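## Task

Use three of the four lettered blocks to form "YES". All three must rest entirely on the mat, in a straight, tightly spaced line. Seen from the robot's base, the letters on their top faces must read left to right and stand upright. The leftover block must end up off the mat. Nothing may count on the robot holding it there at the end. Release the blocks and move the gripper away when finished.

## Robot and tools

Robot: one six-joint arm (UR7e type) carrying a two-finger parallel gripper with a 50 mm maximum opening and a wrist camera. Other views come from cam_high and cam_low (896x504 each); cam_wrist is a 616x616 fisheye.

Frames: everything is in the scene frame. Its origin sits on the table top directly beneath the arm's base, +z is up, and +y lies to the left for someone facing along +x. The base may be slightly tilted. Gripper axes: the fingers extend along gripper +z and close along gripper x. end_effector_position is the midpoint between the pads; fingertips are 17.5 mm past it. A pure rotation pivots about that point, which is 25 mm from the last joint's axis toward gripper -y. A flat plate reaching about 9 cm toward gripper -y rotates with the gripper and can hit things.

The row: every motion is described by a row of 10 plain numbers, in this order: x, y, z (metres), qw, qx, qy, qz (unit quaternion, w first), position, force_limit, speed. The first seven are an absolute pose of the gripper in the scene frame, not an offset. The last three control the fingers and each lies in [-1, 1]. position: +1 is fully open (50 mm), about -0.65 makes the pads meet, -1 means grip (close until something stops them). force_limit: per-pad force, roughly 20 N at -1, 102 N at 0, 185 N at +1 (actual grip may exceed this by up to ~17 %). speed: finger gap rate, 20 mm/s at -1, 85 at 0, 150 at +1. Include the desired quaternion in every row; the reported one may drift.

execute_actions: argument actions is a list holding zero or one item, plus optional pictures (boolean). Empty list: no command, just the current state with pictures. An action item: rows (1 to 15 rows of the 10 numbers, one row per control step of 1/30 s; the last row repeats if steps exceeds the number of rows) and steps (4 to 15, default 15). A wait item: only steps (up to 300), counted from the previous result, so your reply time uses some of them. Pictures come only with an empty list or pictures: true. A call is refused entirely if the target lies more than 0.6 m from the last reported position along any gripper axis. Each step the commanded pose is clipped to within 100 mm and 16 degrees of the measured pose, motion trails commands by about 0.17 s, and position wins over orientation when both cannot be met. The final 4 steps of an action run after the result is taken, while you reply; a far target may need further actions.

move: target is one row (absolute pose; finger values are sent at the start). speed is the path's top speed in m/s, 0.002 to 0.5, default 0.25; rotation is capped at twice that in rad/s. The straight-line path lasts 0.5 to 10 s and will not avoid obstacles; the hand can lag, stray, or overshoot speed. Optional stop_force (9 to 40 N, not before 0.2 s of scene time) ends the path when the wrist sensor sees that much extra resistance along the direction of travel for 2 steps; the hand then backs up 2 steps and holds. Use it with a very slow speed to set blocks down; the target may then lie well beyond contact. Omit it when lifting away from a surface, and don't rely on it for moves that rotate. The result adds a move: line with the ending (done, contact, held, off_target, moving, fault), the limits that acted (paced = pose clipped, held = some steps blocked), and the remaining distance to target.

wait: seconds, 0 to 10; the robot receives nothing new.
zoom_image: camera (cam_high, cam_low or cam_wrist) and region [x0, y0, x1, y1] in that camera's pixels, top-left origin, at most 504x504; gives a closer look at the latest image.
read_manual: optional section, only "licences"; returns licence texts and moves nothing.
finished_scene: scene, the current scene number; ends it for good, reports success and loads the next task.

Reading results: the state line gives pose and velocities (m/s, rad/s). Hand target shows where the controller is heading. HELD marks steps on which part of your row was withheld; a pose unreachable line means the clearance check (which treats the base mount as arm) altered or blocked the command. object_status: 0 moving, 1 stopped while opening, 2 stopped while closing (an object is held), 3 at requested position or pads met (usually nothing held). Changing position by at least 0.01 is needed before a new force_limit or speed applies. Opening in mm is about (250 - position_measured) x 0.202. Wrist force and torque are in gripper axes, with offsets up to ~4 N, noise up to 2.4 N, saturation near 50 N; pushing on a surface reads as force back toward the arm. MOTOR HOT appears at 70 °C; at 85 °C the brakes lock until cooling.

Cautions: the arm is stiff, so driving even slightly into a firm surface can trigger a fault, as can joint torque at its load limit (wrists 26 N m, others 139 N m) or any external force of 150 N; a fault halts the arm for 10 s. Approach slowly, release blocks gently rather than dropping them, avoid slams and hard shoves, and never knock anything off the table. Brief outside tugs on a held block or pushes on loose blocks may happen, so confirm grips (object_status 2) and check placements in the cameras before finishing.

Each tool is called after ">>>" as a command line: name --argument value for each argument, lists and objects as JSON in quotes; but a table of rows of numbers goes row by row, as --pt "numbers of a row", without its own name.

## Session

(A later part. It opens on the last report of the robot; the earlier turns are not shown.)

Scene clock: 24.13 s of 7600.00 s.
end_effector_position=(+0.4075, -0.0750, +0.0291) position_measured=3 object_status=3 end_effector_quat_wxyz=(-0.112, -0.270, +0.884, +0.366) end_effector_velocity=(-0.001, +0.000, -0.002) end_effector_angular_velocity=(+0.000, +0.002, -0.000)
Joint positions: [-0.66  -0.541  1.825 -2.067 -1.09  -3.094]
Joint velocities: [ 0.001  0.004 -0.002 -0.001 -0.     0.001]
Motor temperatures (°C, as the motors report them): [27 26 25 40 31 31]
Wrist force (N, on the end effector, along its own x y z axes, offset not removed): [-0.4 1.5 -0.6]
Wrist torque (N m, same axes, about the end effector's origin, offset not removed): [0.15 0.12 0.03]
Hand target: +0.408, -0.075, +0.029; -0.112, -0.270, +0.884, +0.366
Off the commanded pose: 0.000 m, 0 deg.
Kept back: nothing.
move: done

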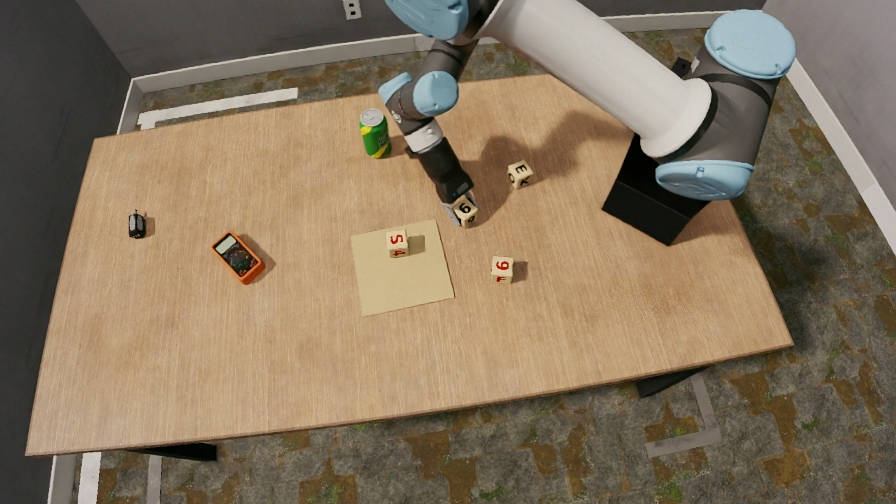

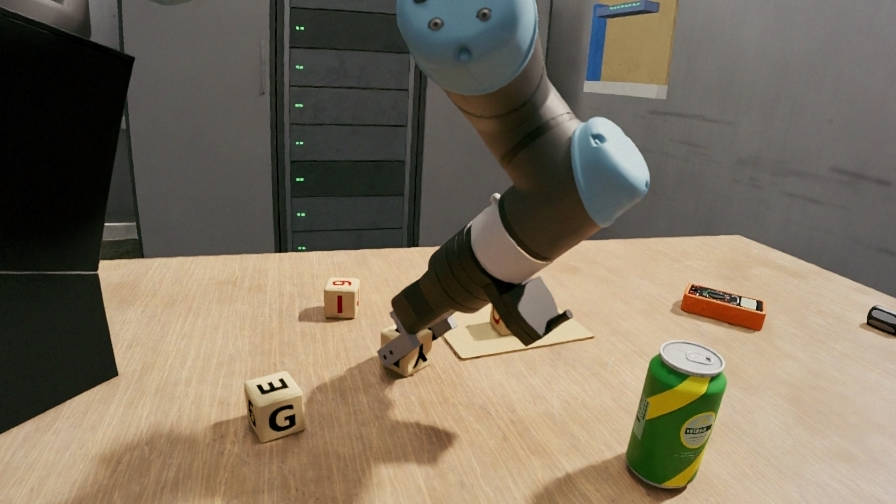

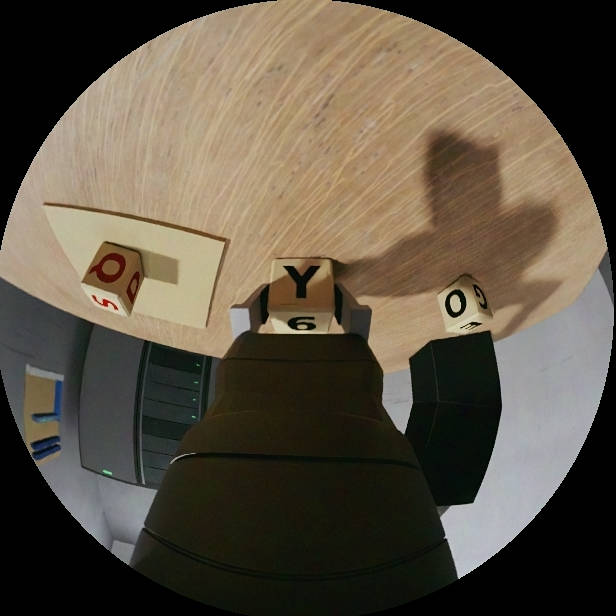

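>>> move --target '[0.4075,-0.075,0.029,0.1119,0.2701,-0.8835,-0.3660,-1,-0.5,0.5]'

>>> move --target '[0.4075,-0.065,0.11,0.1119,0.2701,-0.8835,-0.3660,-1,-0.5,0.5]' --speed 0.2

>>> move --target '[0.558,0.086,0.10,-0.2706,0.6533,-0.6533,0.2706,-1,-0.5,0.5]' --speed 0.35

>>> move --target '[0.558,0.086,0.04,-0.2706,0.6533,-0.6533,0.2706,-1,-0.5,0.5]' --speed 0.1

>>> zoom_image --camera "cam_low" --region '[360,180,620,370]'

Scene clock: 25.13 s of 7600.00 s.
end_effector_position=(+0.4075, -0.0750, +0.0290) position_measured=33 object_status=2 end_effector_quat_wxyz=(-0.112, -0.270, +0.884, +0.366) end_effector_velocity=(-0.000, +0.000, +0.000) end_effector_angular_velocity=(+0.001, +0.000, -0.001)
Joint positions: [-0.66  -0.541  1.825 -2.067 -1.089 -3.094]
Joint velocities: [-0.     0.     0.     0.001  0.001 -0.   ]
Motor temperatures (°C, as the motors report them): [27 26 25 40 31 31]
Wrist force (N, on the end effector, along its own x y z axes, offset not removed): [-1.3 2.0 -4.1]
Wrist torque (N m, same axes, about the end effector's origin, offset not removed): [-0.14 0.55 0.16]
Hand target: +0.408, -0.075, +0.029; -0.112, -0.270, +0.883, +0.366
Off the commanded pose: 0.000 m, 0 deg.
Kept back: nothing.
move: done

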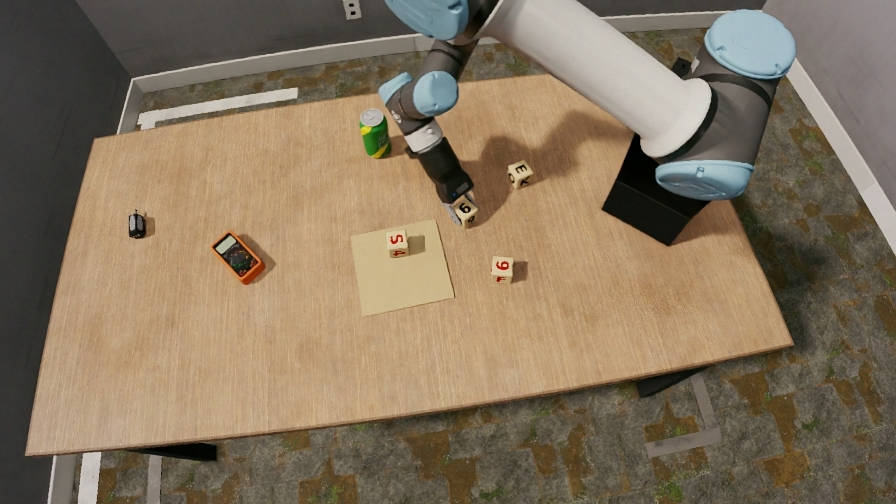

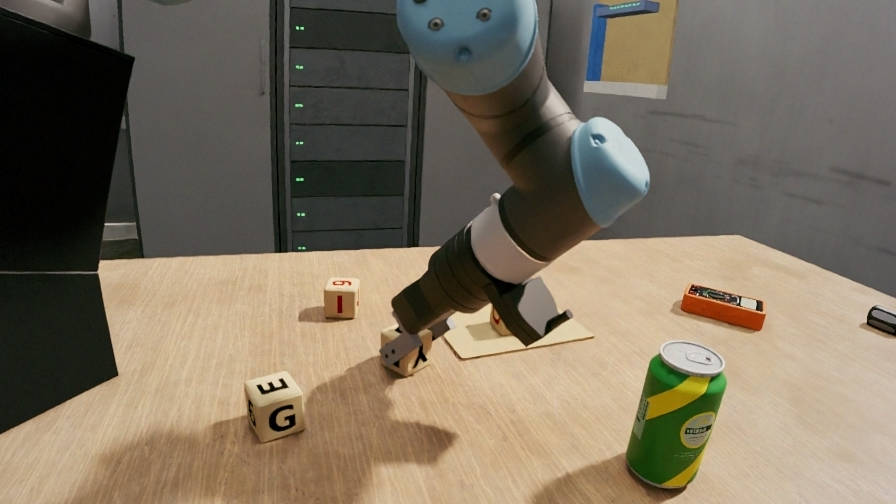

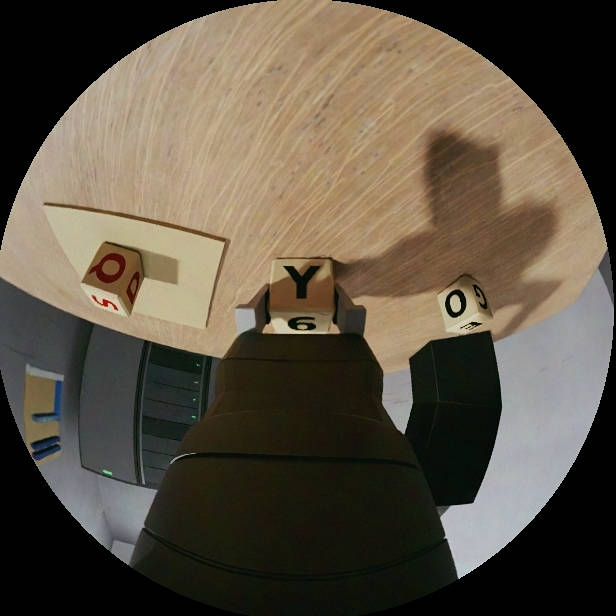

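Scene clock: 26.07 s of 7600.00 s.
end_effector_position=(+0.4075, -0.0650, +0.1099) position_measured=33 object_status=2 end_effector_quat_wxyz=(-0.112, -0.270, +0.883, +0.366) end_effector_velocity=(-0.000, -0.000, +0.001) end_effector_angular_velocity=(+0.000, +0.001, -0.000)
Joint positions: [-0.69  -0.737  1.92  -1.955 -1.111 -3.118]
Joint velocities: [-0.001 -0.003  0.001  0.003 -0.001 -0.   ]
Motor temperatures (°C, as the motors report them): [27 26 25 40 31 31]
Wrist force (N, on the end effector, along its own x y z axes, offset not removed): [-1.7 2.2 -1.9]
Wrist torque (N m, same axes, about the end effector's origin, offset not removed): [0.28 0.43 0.06]
Hand target: +0.407, -0.065, +0.110; -0.112, -0.270, +0.883, +0.366
Off the commanded pose: 0.000 m, 0 deg.
Kept back: nothing.
move: done

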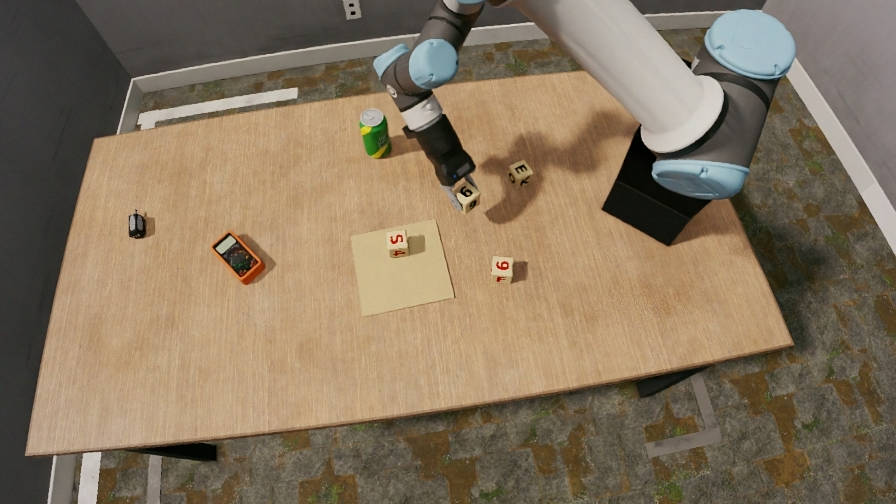

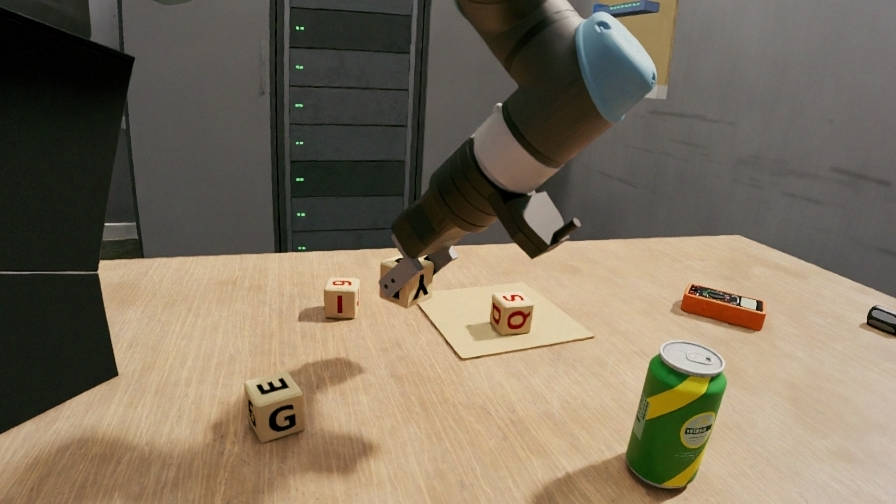

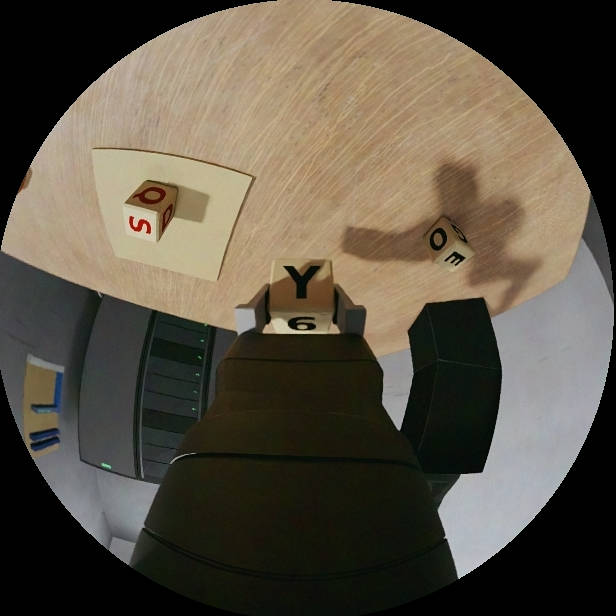

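Scene clock: 29.17 s of 7600.00 s.
end_effector_position=(+0.5580, +0.0859, +0.1000) position_measured=33 object_status=2 end_effector_quat_wxyz=(-0.270, +0.653, -0.654, +0.271) end_effector_velocity=(+0.001, +0.001, +0.000) end_effector_angular_velocity=(-0.002, -0.007, +0.003)
Joint positions: [-0.166 -0.319  2.184 -4.43  -1.341 -3.025]
Joint velocities: [ 0.002  0.003 -0.005 -0.005 -0.002 -0.001]
Motor temperatures (°C, as the motors report them): [27 26 25 40 31 31]
Wrist force (N, on the end effector, along its own x y z axes, offset not removed): [-0.5 3.5 -2.6]
Wrist torque (N m, same axes, about the end effector's origin, offset not removed): [0.23 0.19 0.08]
Hand target: +0.558, +0.086, +0.100; -0.270, +0.653, -0.653, +0.271
Off the commanded pose: 0.000 m, 0 deg.
Kept back: nothing.
move: done

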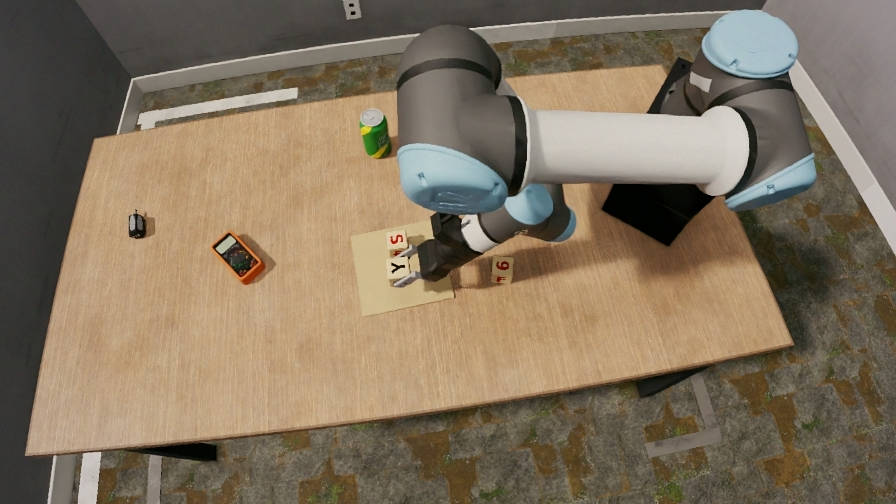

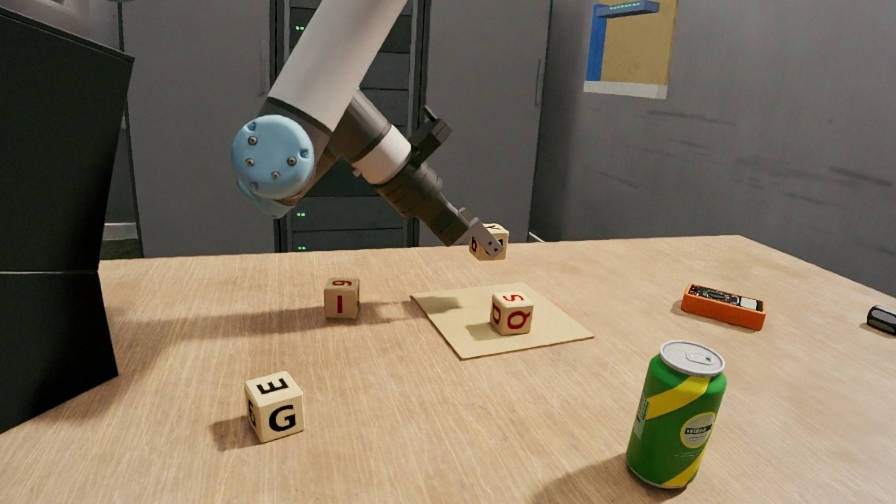

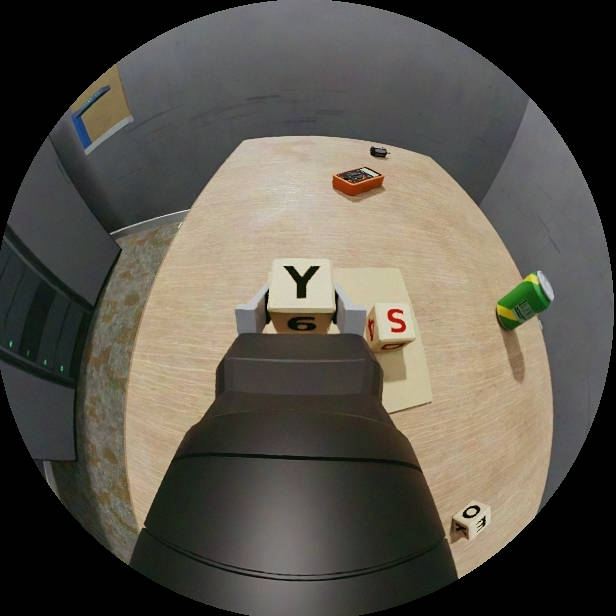

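Scene clock: 30.20 s of 7600.00 s.
end_effector_position=(+0.5580, +0.0860, +0.0401) position_measured=33 object_status=2 end_effector_quat_wxyz=(-0.271, +0.653, -0.653, +0.271) end_effector_velocity=(-0.000, +0.000, -0.002) end_effector_angular_velocity=(+0.001, +0.001, +0.001)
Joint positions: [-0.126 -0.181  2.04  -4.429 -1.374 -3.003]
Joint velocities: [ 0.001  0.003 -0.004  0.001  0.001  0.001]
Motor temperatures (°C, as the motors report them): [27 26 25 40 31 31]
Wrist force (N, on the end effector, along its own x y z axes, offset not removed): [-1.0 1.9 -0.6]
Wrist torque (N m, same axes, about the end effector's origin, offset not removed): [0.06 0.24 0.07]
Hand target: +0.558, +0.086, +0.040; -0.271, +0.653, -0.653, +0.271
Off the commanded pose: 0.000 m, 0 deg.
Kept back: nothing.
move: done

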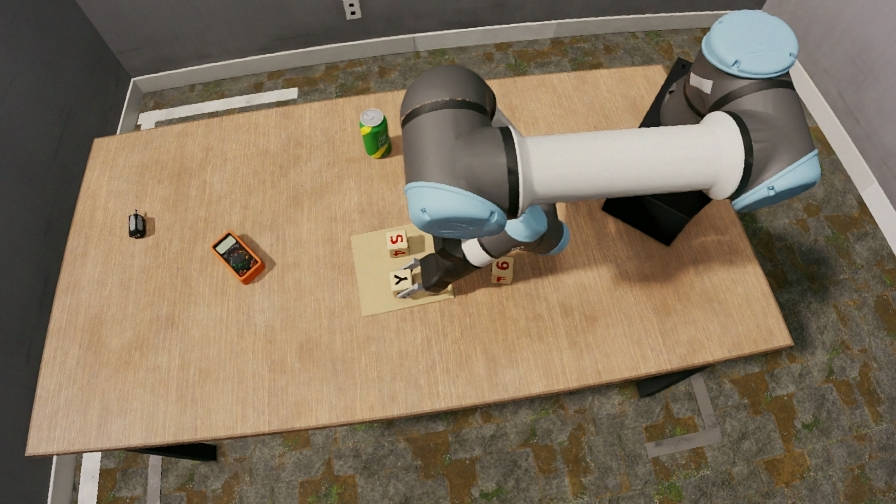

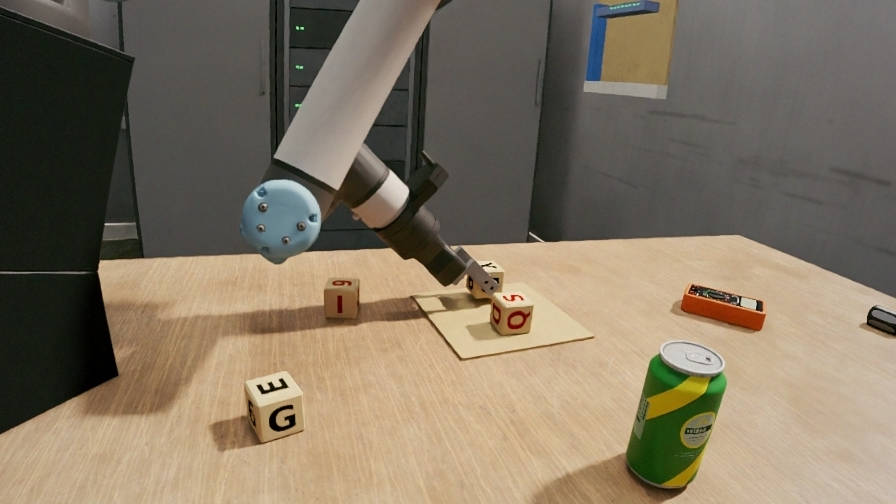

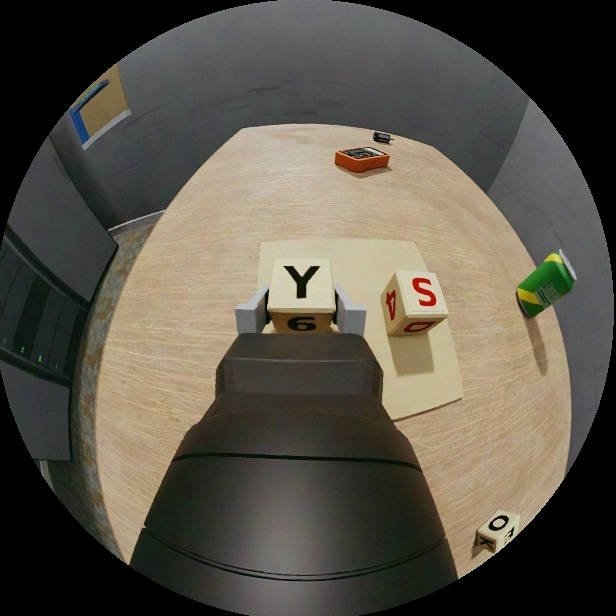

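Region (360, 180, 620, 370) of cam_low's 896x504 image, scaled by 1.938, with more detail than that image has; it fills the top 368 rows of this view, and the rest is white.

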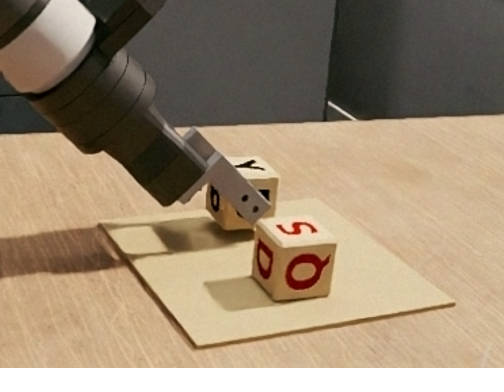

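>>> move --target '[0.558,0.085,0.022,-0.2706,0.6533,-0.6533,0.2706,-1,-0.5,0.5]' --speed 0.006 --stop_force 9

Scene clock: 32.37 s of 7600.00 s.
end_effector_position=(+0.5581, +0.0855, +0.0306) position_measured=33 object_status=2 end_effector_quat_wxyz=(-0.271, +0.653, -0.653, +0.271) end_effector_velocity=(-0.000, +0.001, +0.002) end_effector_angular_velocity=(+0.001, -0.000, +0.000)
Joint positions: [-0.121 -0.16   2.016 -4.427 -1.378 -3.   ]
Joint velocities: [-0.    -0.004  0.006 -0.002  0.001  0.   ]
Motor temperatures (°C, as the motors report them): [27 26 25 40 31 31]
Wrist force (N, on the end effector, along its own x y z axes, offset not removed): [-0.2 -10.1 -8.7]
Wrist torque (N m, same axes, about the end effector's origin, offset not removed): [0.23 0.32 0.17]
Hand target: +0.558, +0.085, +0.031; -0.271, +0.653, -0.653, +0.271
Off the commanded pose: 0.009 m, 0 deg.
Kept back: nothing.
move: contact

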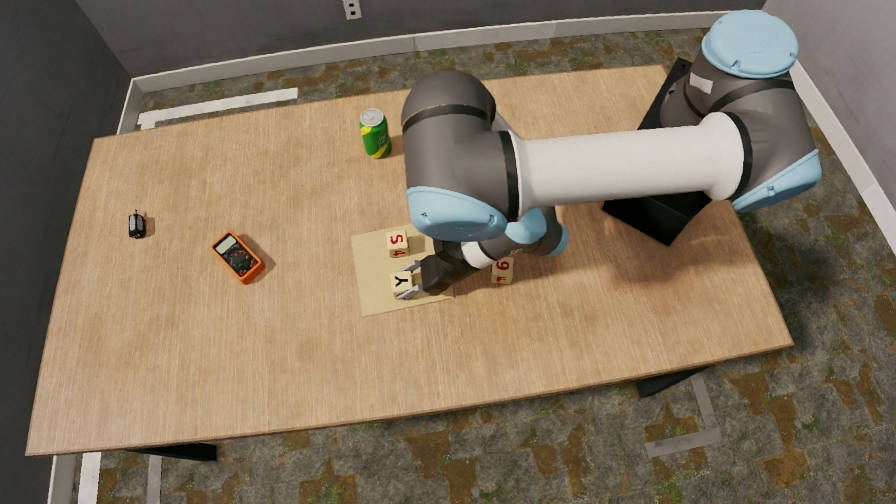

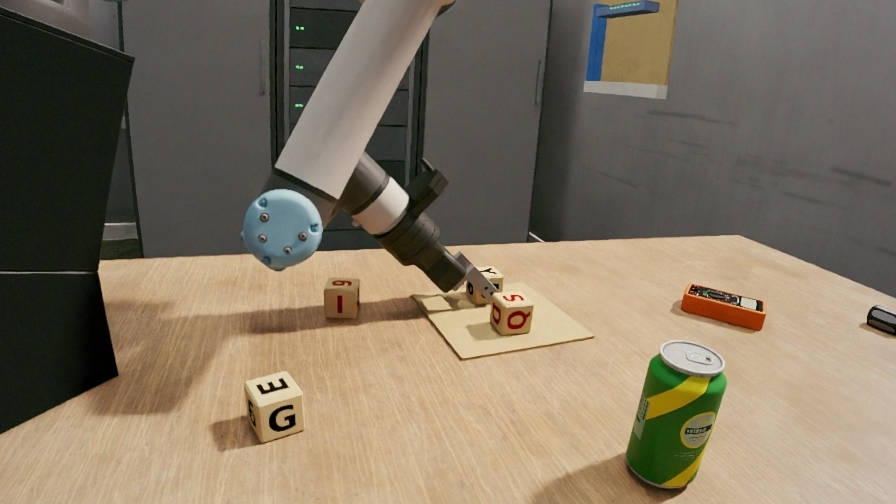

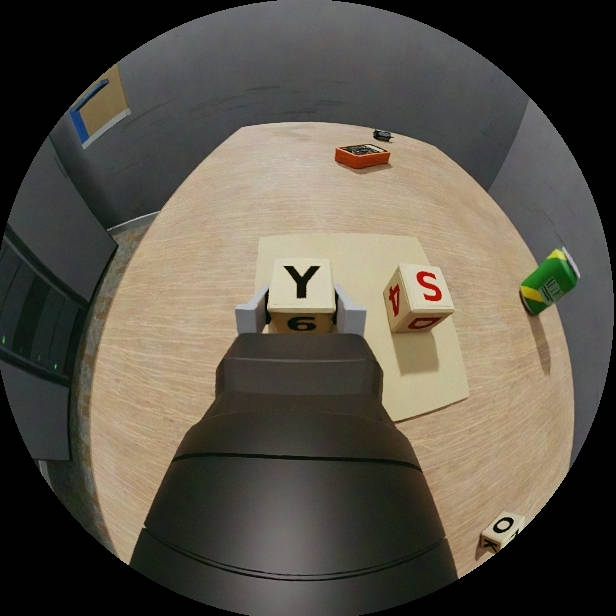

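>>> move --target '[0.558,0.0855,0.031,-0.2706,0.6533,-0.6533,0.2706,1,-0.5,0.5]'

>>> move --target '[0.558,0.0855,0.11,-0.2706,0.6533,-0.6533,0.2706,1,-0.5,0.5]' --speed 0.15

>>> move --target '[0.50,0.035,0.15,0,0.7071,-0.7071,0,1,-0.5,0.5]' --speed 0.4

>>> zoom_image --camera "cam_wrist" --region '[180,130,440,350]'

>>> move --target '[0.268,-0.145,0.13,0,0.2672,-0.9636,0,1,-0.5,0.5]' --speed 0.35

>>> zoom_image --camera "cam_wrist" --region '[180,130,440,350]'

Scene clock: 33.43 s of 7600.00 s.
end_effector_position=(+0.5580, +0.0855, +0.0310) position_measured=3 object_status=3 end_effector_quat_wxyz=(-0.271, +0.653, -0.653, +0.271) end_effector_velocity=(+0.000, +0.000, +0.000) end_effector_angular_velocity=(-0.000, -0.000, +0.001)
Joint positions: [-0.121 -0.161  2.017 -4.427 -1.378 -3.   ]
Joint velocities: [-0. -0. -0.  0.  0. -0.]
Motor temperatures (°C, as the motors report them): [27 26 25 40 31 31]
Wrist force (N, on the end effector, along its own x y z axes, offset not removed): [-3.0 0.4 -1.2]
Wrist torque (N m, same axes, about the end effector's origin, offset not removed): [-0.08 0.62 0.25]
Hand target: +0.558, +0.085, +0.031; -0.271, +0.653, -0.653, +0.271
Off the commanded pose: 0.000 m, 0 deg.
Kept back: nothing.
move: done

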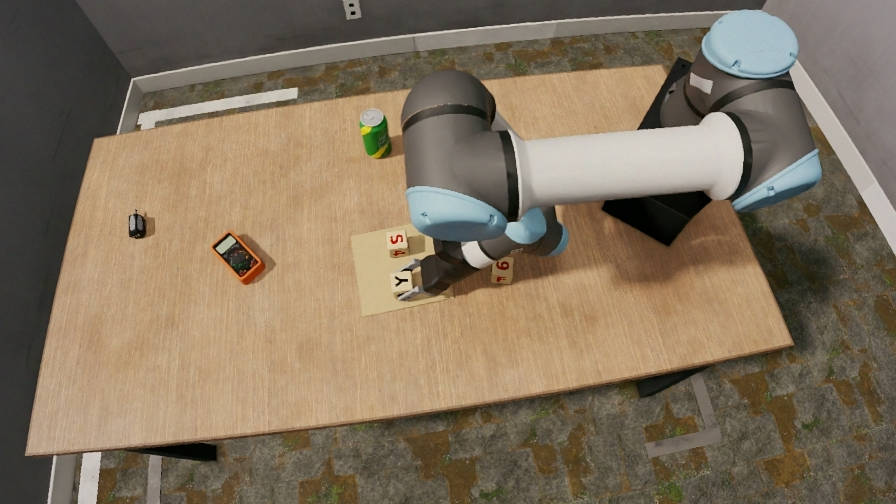

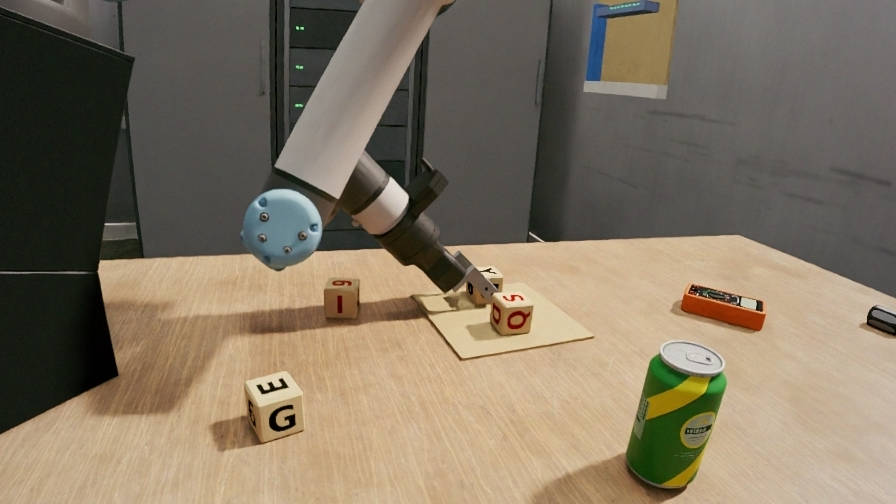

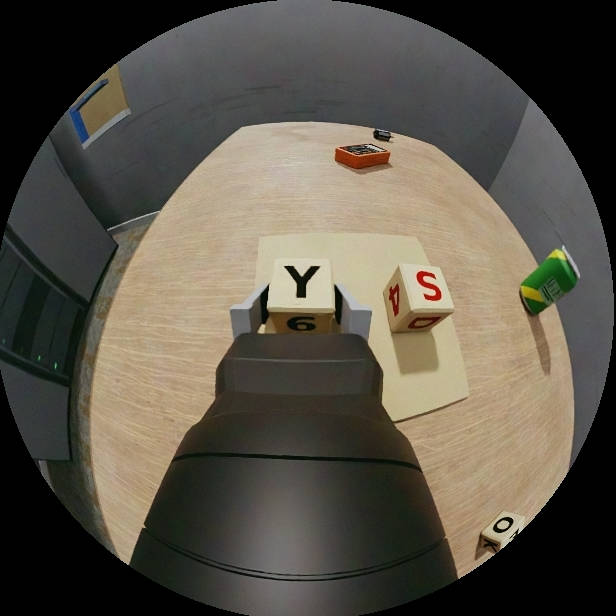

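Scene clock: 34.43 s of 7600.00 s.
end_effector_position=(+0.5580, +0.0855, +0.1099) position_measured=3 object_status=3 end_effector_quat_wxyz=(-0.271, +0.653, -0.653, +0.271) end_effector_velocity=(-0.000, -0.001, +0.001) end_effector_angular_velocity=(-0.001, +0.000, -0.001)
Joint positions: [-0.174 -0.342  2.206 -4.428 -1.333 -3.03 ]
Joint velocities: [-0.001 -0.003  0.003 -0.    -0.    -0.   ]
Motor temperatures (°C, as the motors report them): [27 26 25 40 31 31]
Wrist force (N, on the end effector, along its own x y z axes, offset not removed): [-2.3 0.4 -3.4]
Wrist torque (N m, same axes, about the end effector's origin, offset not removed): [-0.19 0.58 0.24]
Hand target: +0.558, +0.085, +0.110; -0.271, +0.653, -0.653, +0.271
Off the commanded pose: 0.000 m, 0 deg.
Kept back: nothing.
move: done

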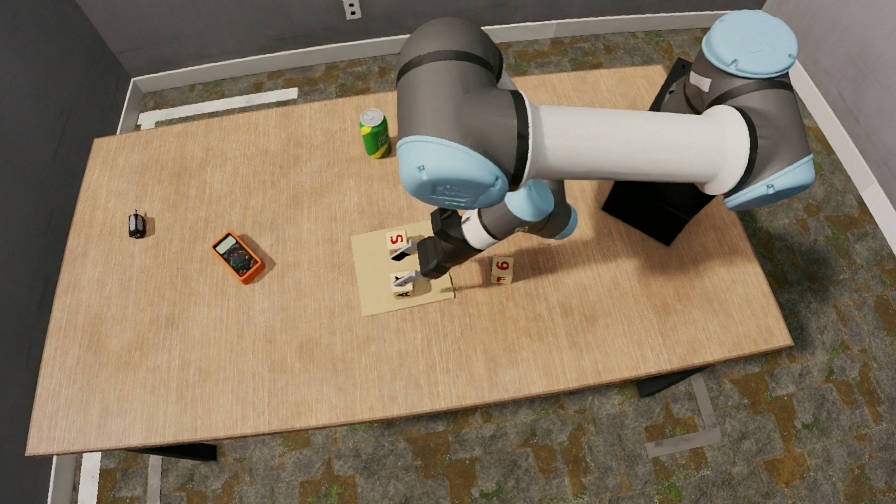

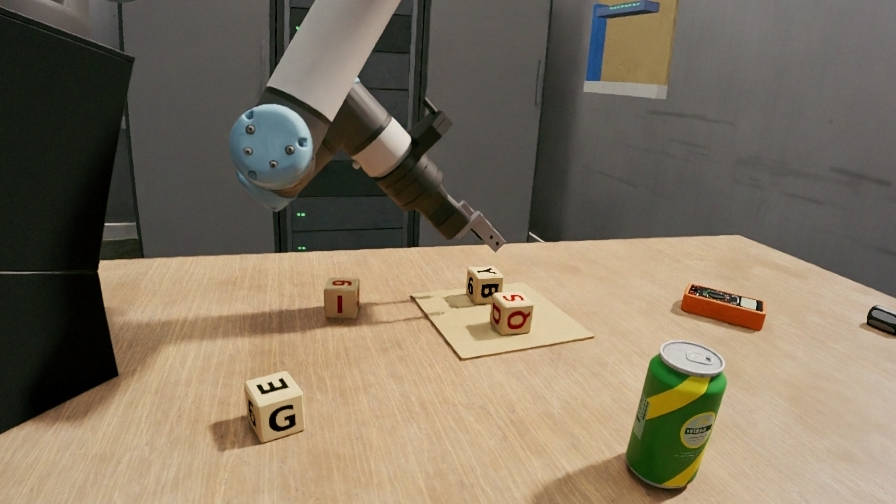

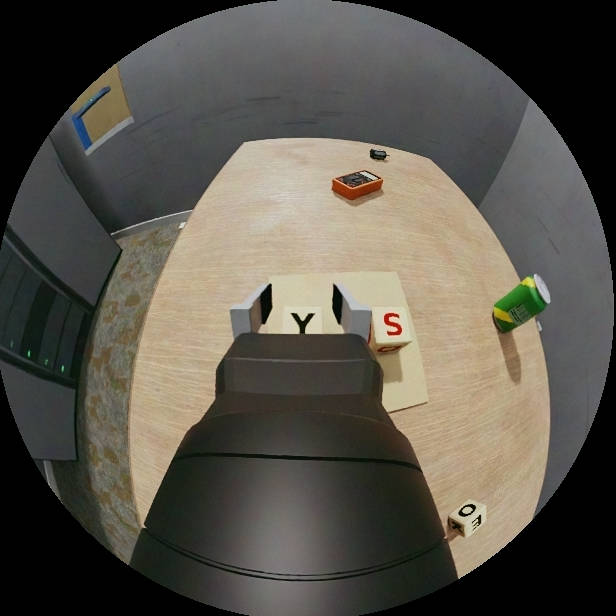

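Scene clock: 36.07 s of 7600.00 s.
end_effector_position=(+0.4998, +0.0350, +0.1500) position_measured=3 object_status=3 end_effector_quat_wxyz=(-0.000, +0.707, -0.707, +0.000) end_effector_velocity=(+0.000, +0.000, -0.000) end_effector_angular_velocity=(+0.000, +0.006, +0.001)
Joint positions: [-0.335 -1.01   2.304 -3.006 -1.299 -3.399]
Joint velocities: [ 0.001 -0.    -0.006  0.012 -0.001 -0.002]
Motor temperatures (°C, as the motors report them): [27 26 25 40 31 31]
Wrist force (N, on the end effector, along its own x y z axes, offset not removed): [-1.0 2.2 -1.1]
Wrist torque (N m, same axes, about the end effector's origin, offset not removed): [0.16 0.45 0.11]
Hand target: +0.500, +0.035, +0.150; +0.000, +0.707, -0.707, -0.000
Off the commanded pose: 0.000 m, 0 deg.
Kept back: nothing.
move: done

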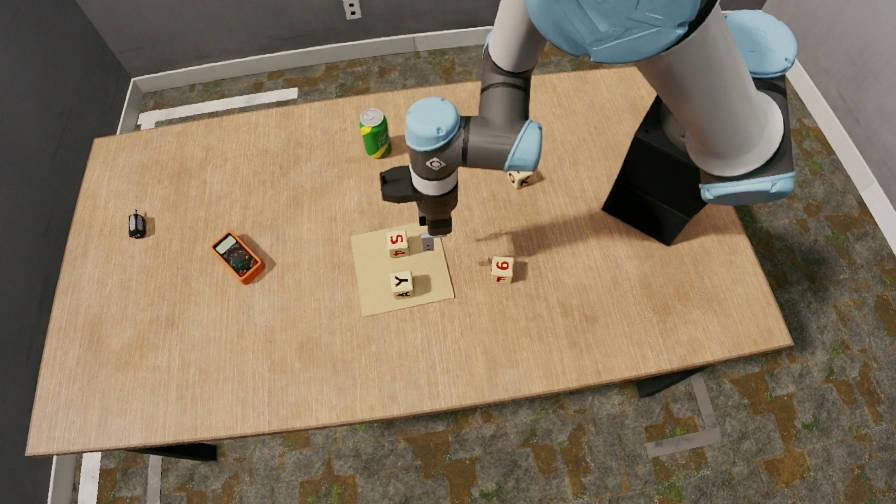

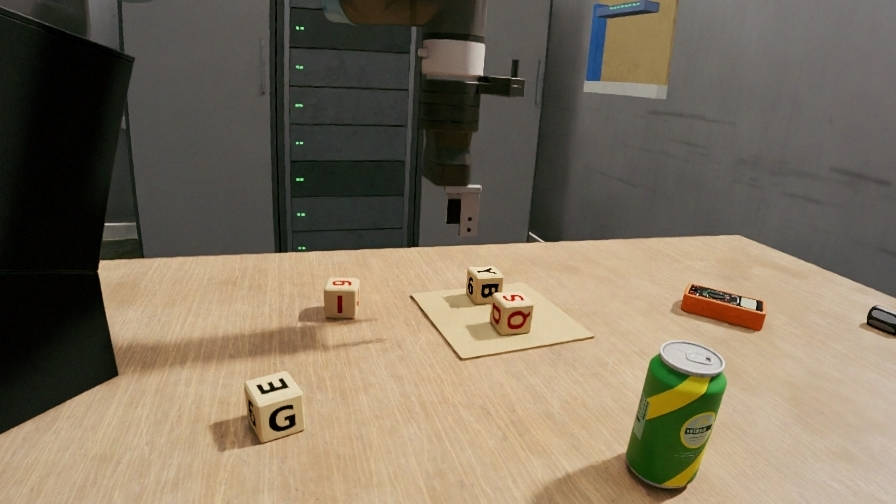

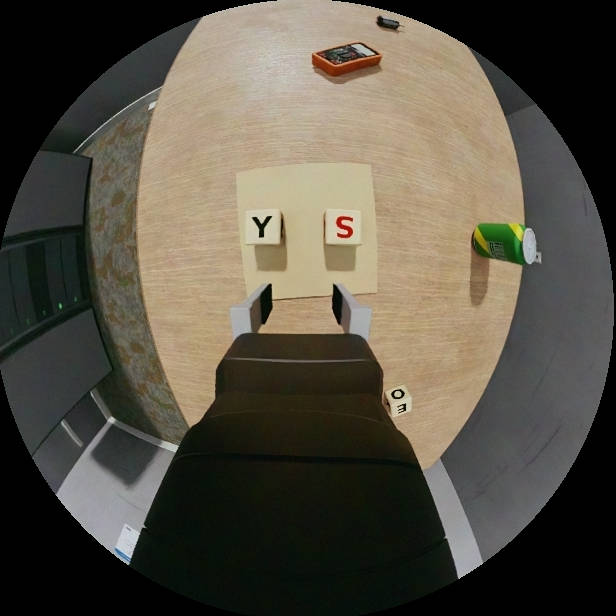

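Region (180, 130, 440, 350) of cam_wrist's 616x616 image, scaled by 1.938, with more detail than that image has; it fills the top 426 rows of this view, and the rest is white.

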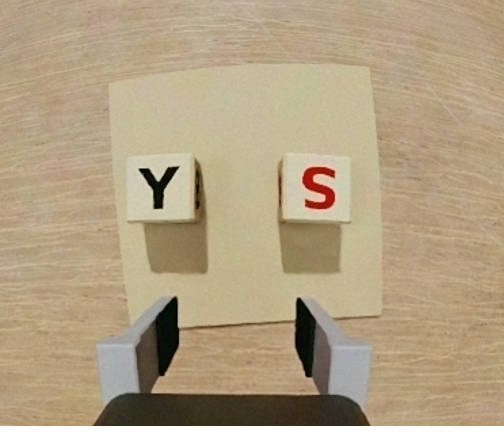

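Scene clock: 38.10 s of 7600.00 s.
end_effector_position=(+0.2685, -0.1449, +0.1301) position_measured=3 object_status=3 end_effector_quat_wxyz=(-0.000, -0.267, +0.964, +0.000) end_effector_velocity=(-0.001, -0.001, -0.000) end_effector_angular_velocity=(-0.001, -0.003, -0.002)
Joint positions: [-1.057 -0.606  2.719 -3.605 -1.275 -3.122]
Joint velocities: [-0.007  0.008  0.002 -0.01   0.001 -0.004]
Motor temperatures (°C, as the motors report them): [27 26 25 40 31 31]
Wrist force (N, on the end effector, along its own x y z axes, offset not removed): [0.2 2.2 -2.6]
Wrist torque (N m, same axes, about the end effector's origin, offset not removed): [0.19 0.06 0.07]
Hand target: +0.268, -0.145, +0.130; +0.000, -0.267, +0.964, +0.000
Off the commanded pose: 0.001 m, 0 deg.
Kept back: nothing.
move: done

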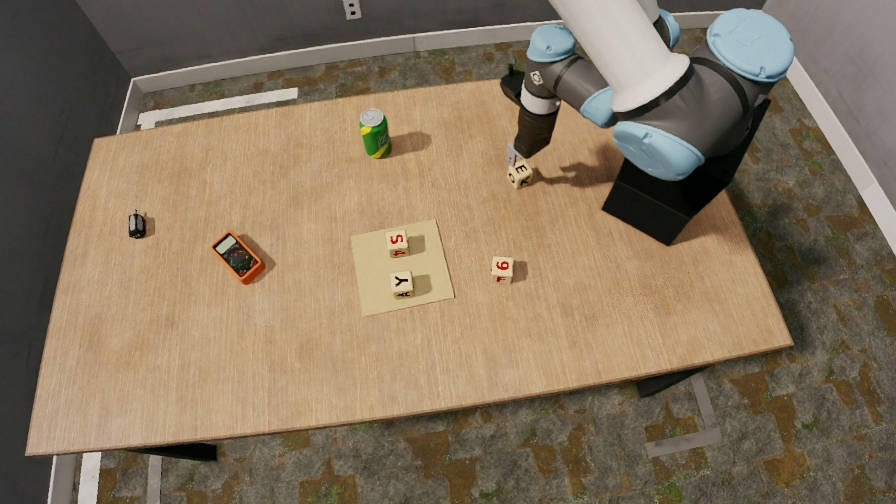

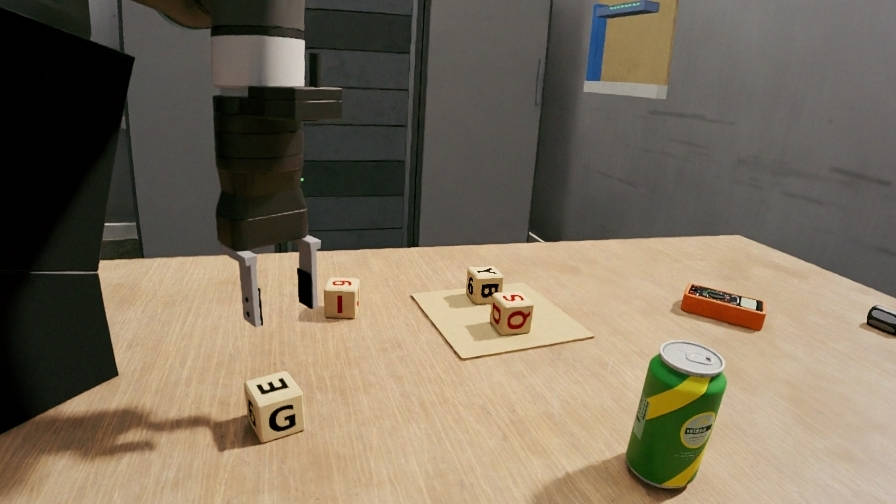

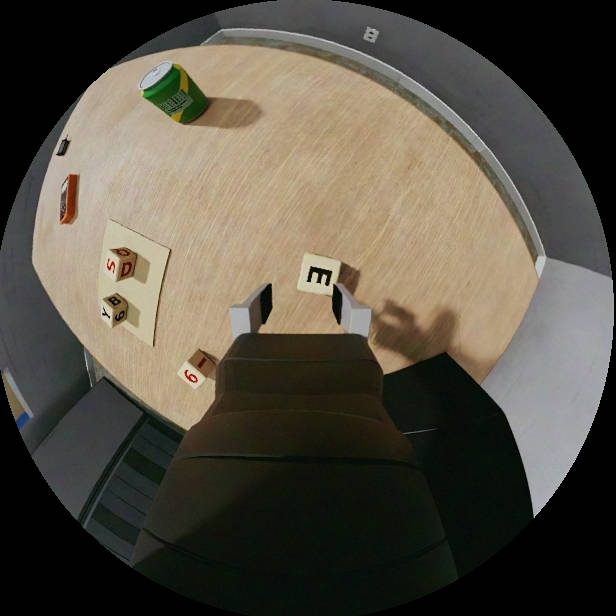

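Region (180, 130, 440, 350) of cam_wrist's 616x616 image, scaled by 1.938, with more detail than that image has; it fills the top 426 rows of this view, and the rest is white.

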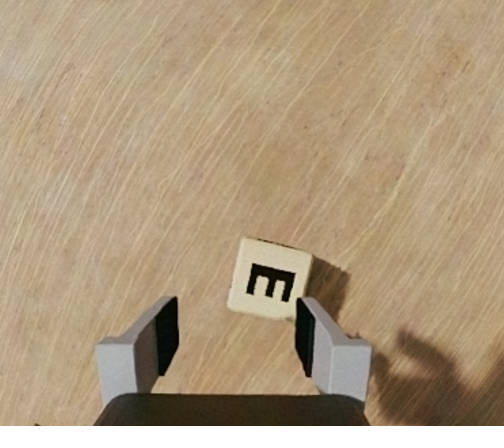

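>>> move --target '[0.255,-0.158,0.08,0,0.1564,-0.9877,0,1,-0.5,0.5]' --speed 0.15

>>> zoom_image --camera "cam_wrist" --region '[180,130,440,350]'

Scene clock: 39.50 s of 7600.00 s.
end_effector_position=(+0.2551, -0.1580, +0.0801) position_measured=3 object_status=3 end_effector_quat_wxyz=(+0.000, -0.157, +0.988, +0.000) end_effector_velocity=(-0.001, -0.000, -0.001) end_effector_angular_velocity=(-0.002, +0.001, -0.005)
Joint positions: [-1.048 -0.387  2.632 -3.74  -1.274 -2.885]
Joint velocities: [ 0.001  0.007 -0.001 -0.007 -0.002  0.006]
Motor temperatures (°C, as the motors report them): [27 26 25 40 31 31]
Wrist force (N, on the end effector, along its own x y z axes, offset not removed): [-0.9 2.4 -2.0]
Wrist torque (N m, same axes, about the end effector's origin, offset not removed): [0.31 0.27 0.05]
Hand target: +0.255, -0.158, +0.080; -0.000, -0.156, +0.988, +0.000
Off the commanded pose: 0.000 m, 0 deg.
Kept back: nothing.
move: done

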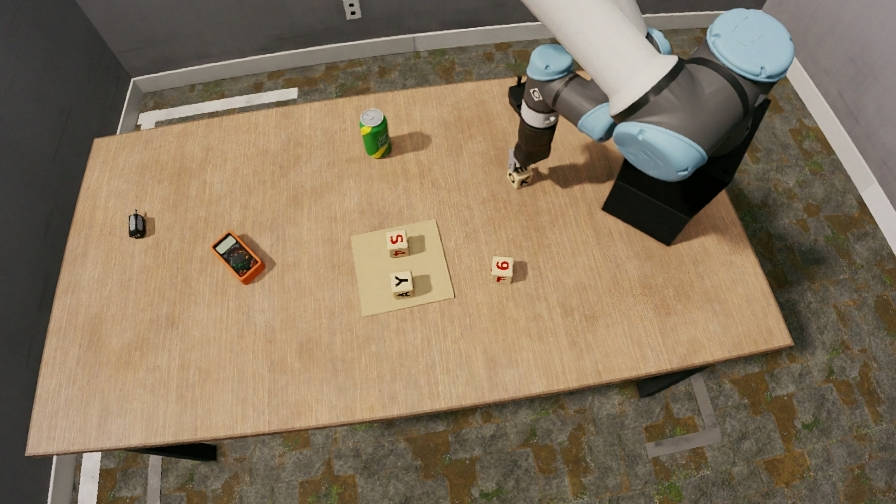

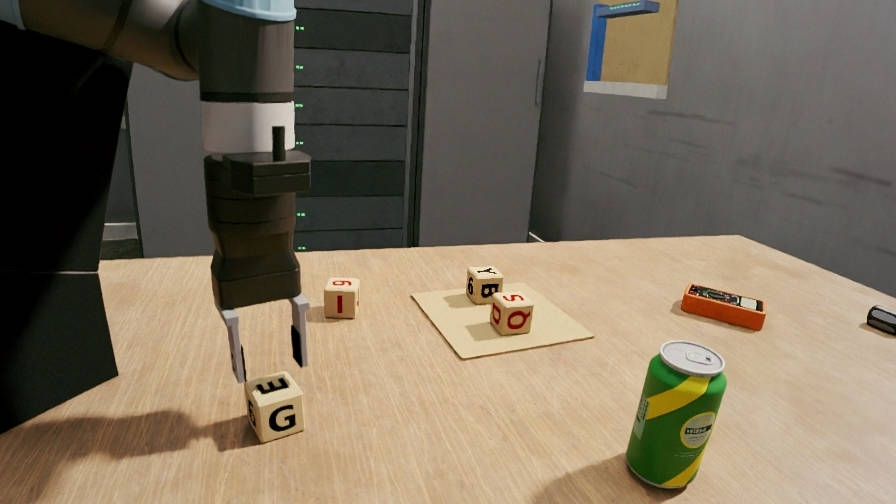

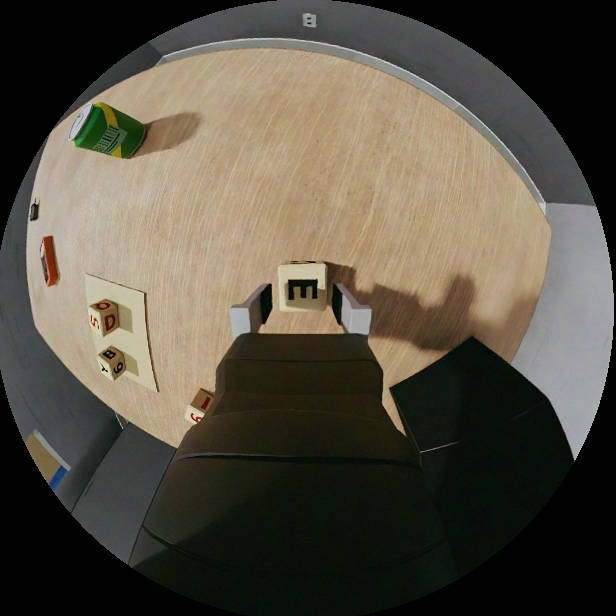

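Region (180, 130, 440, 350) of cam_wrist's 616x616 image, scaled by 1.938, with more detail than that image has; it fills the top 426 rows of this view, and the rest is white.

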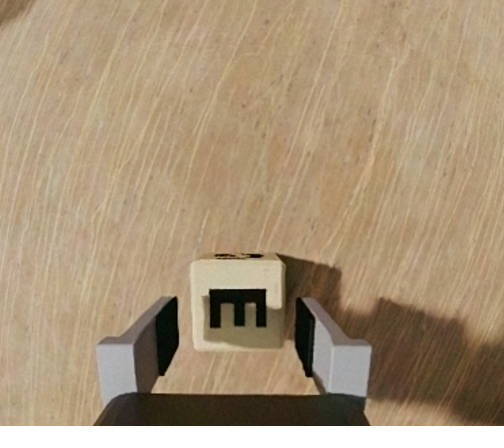

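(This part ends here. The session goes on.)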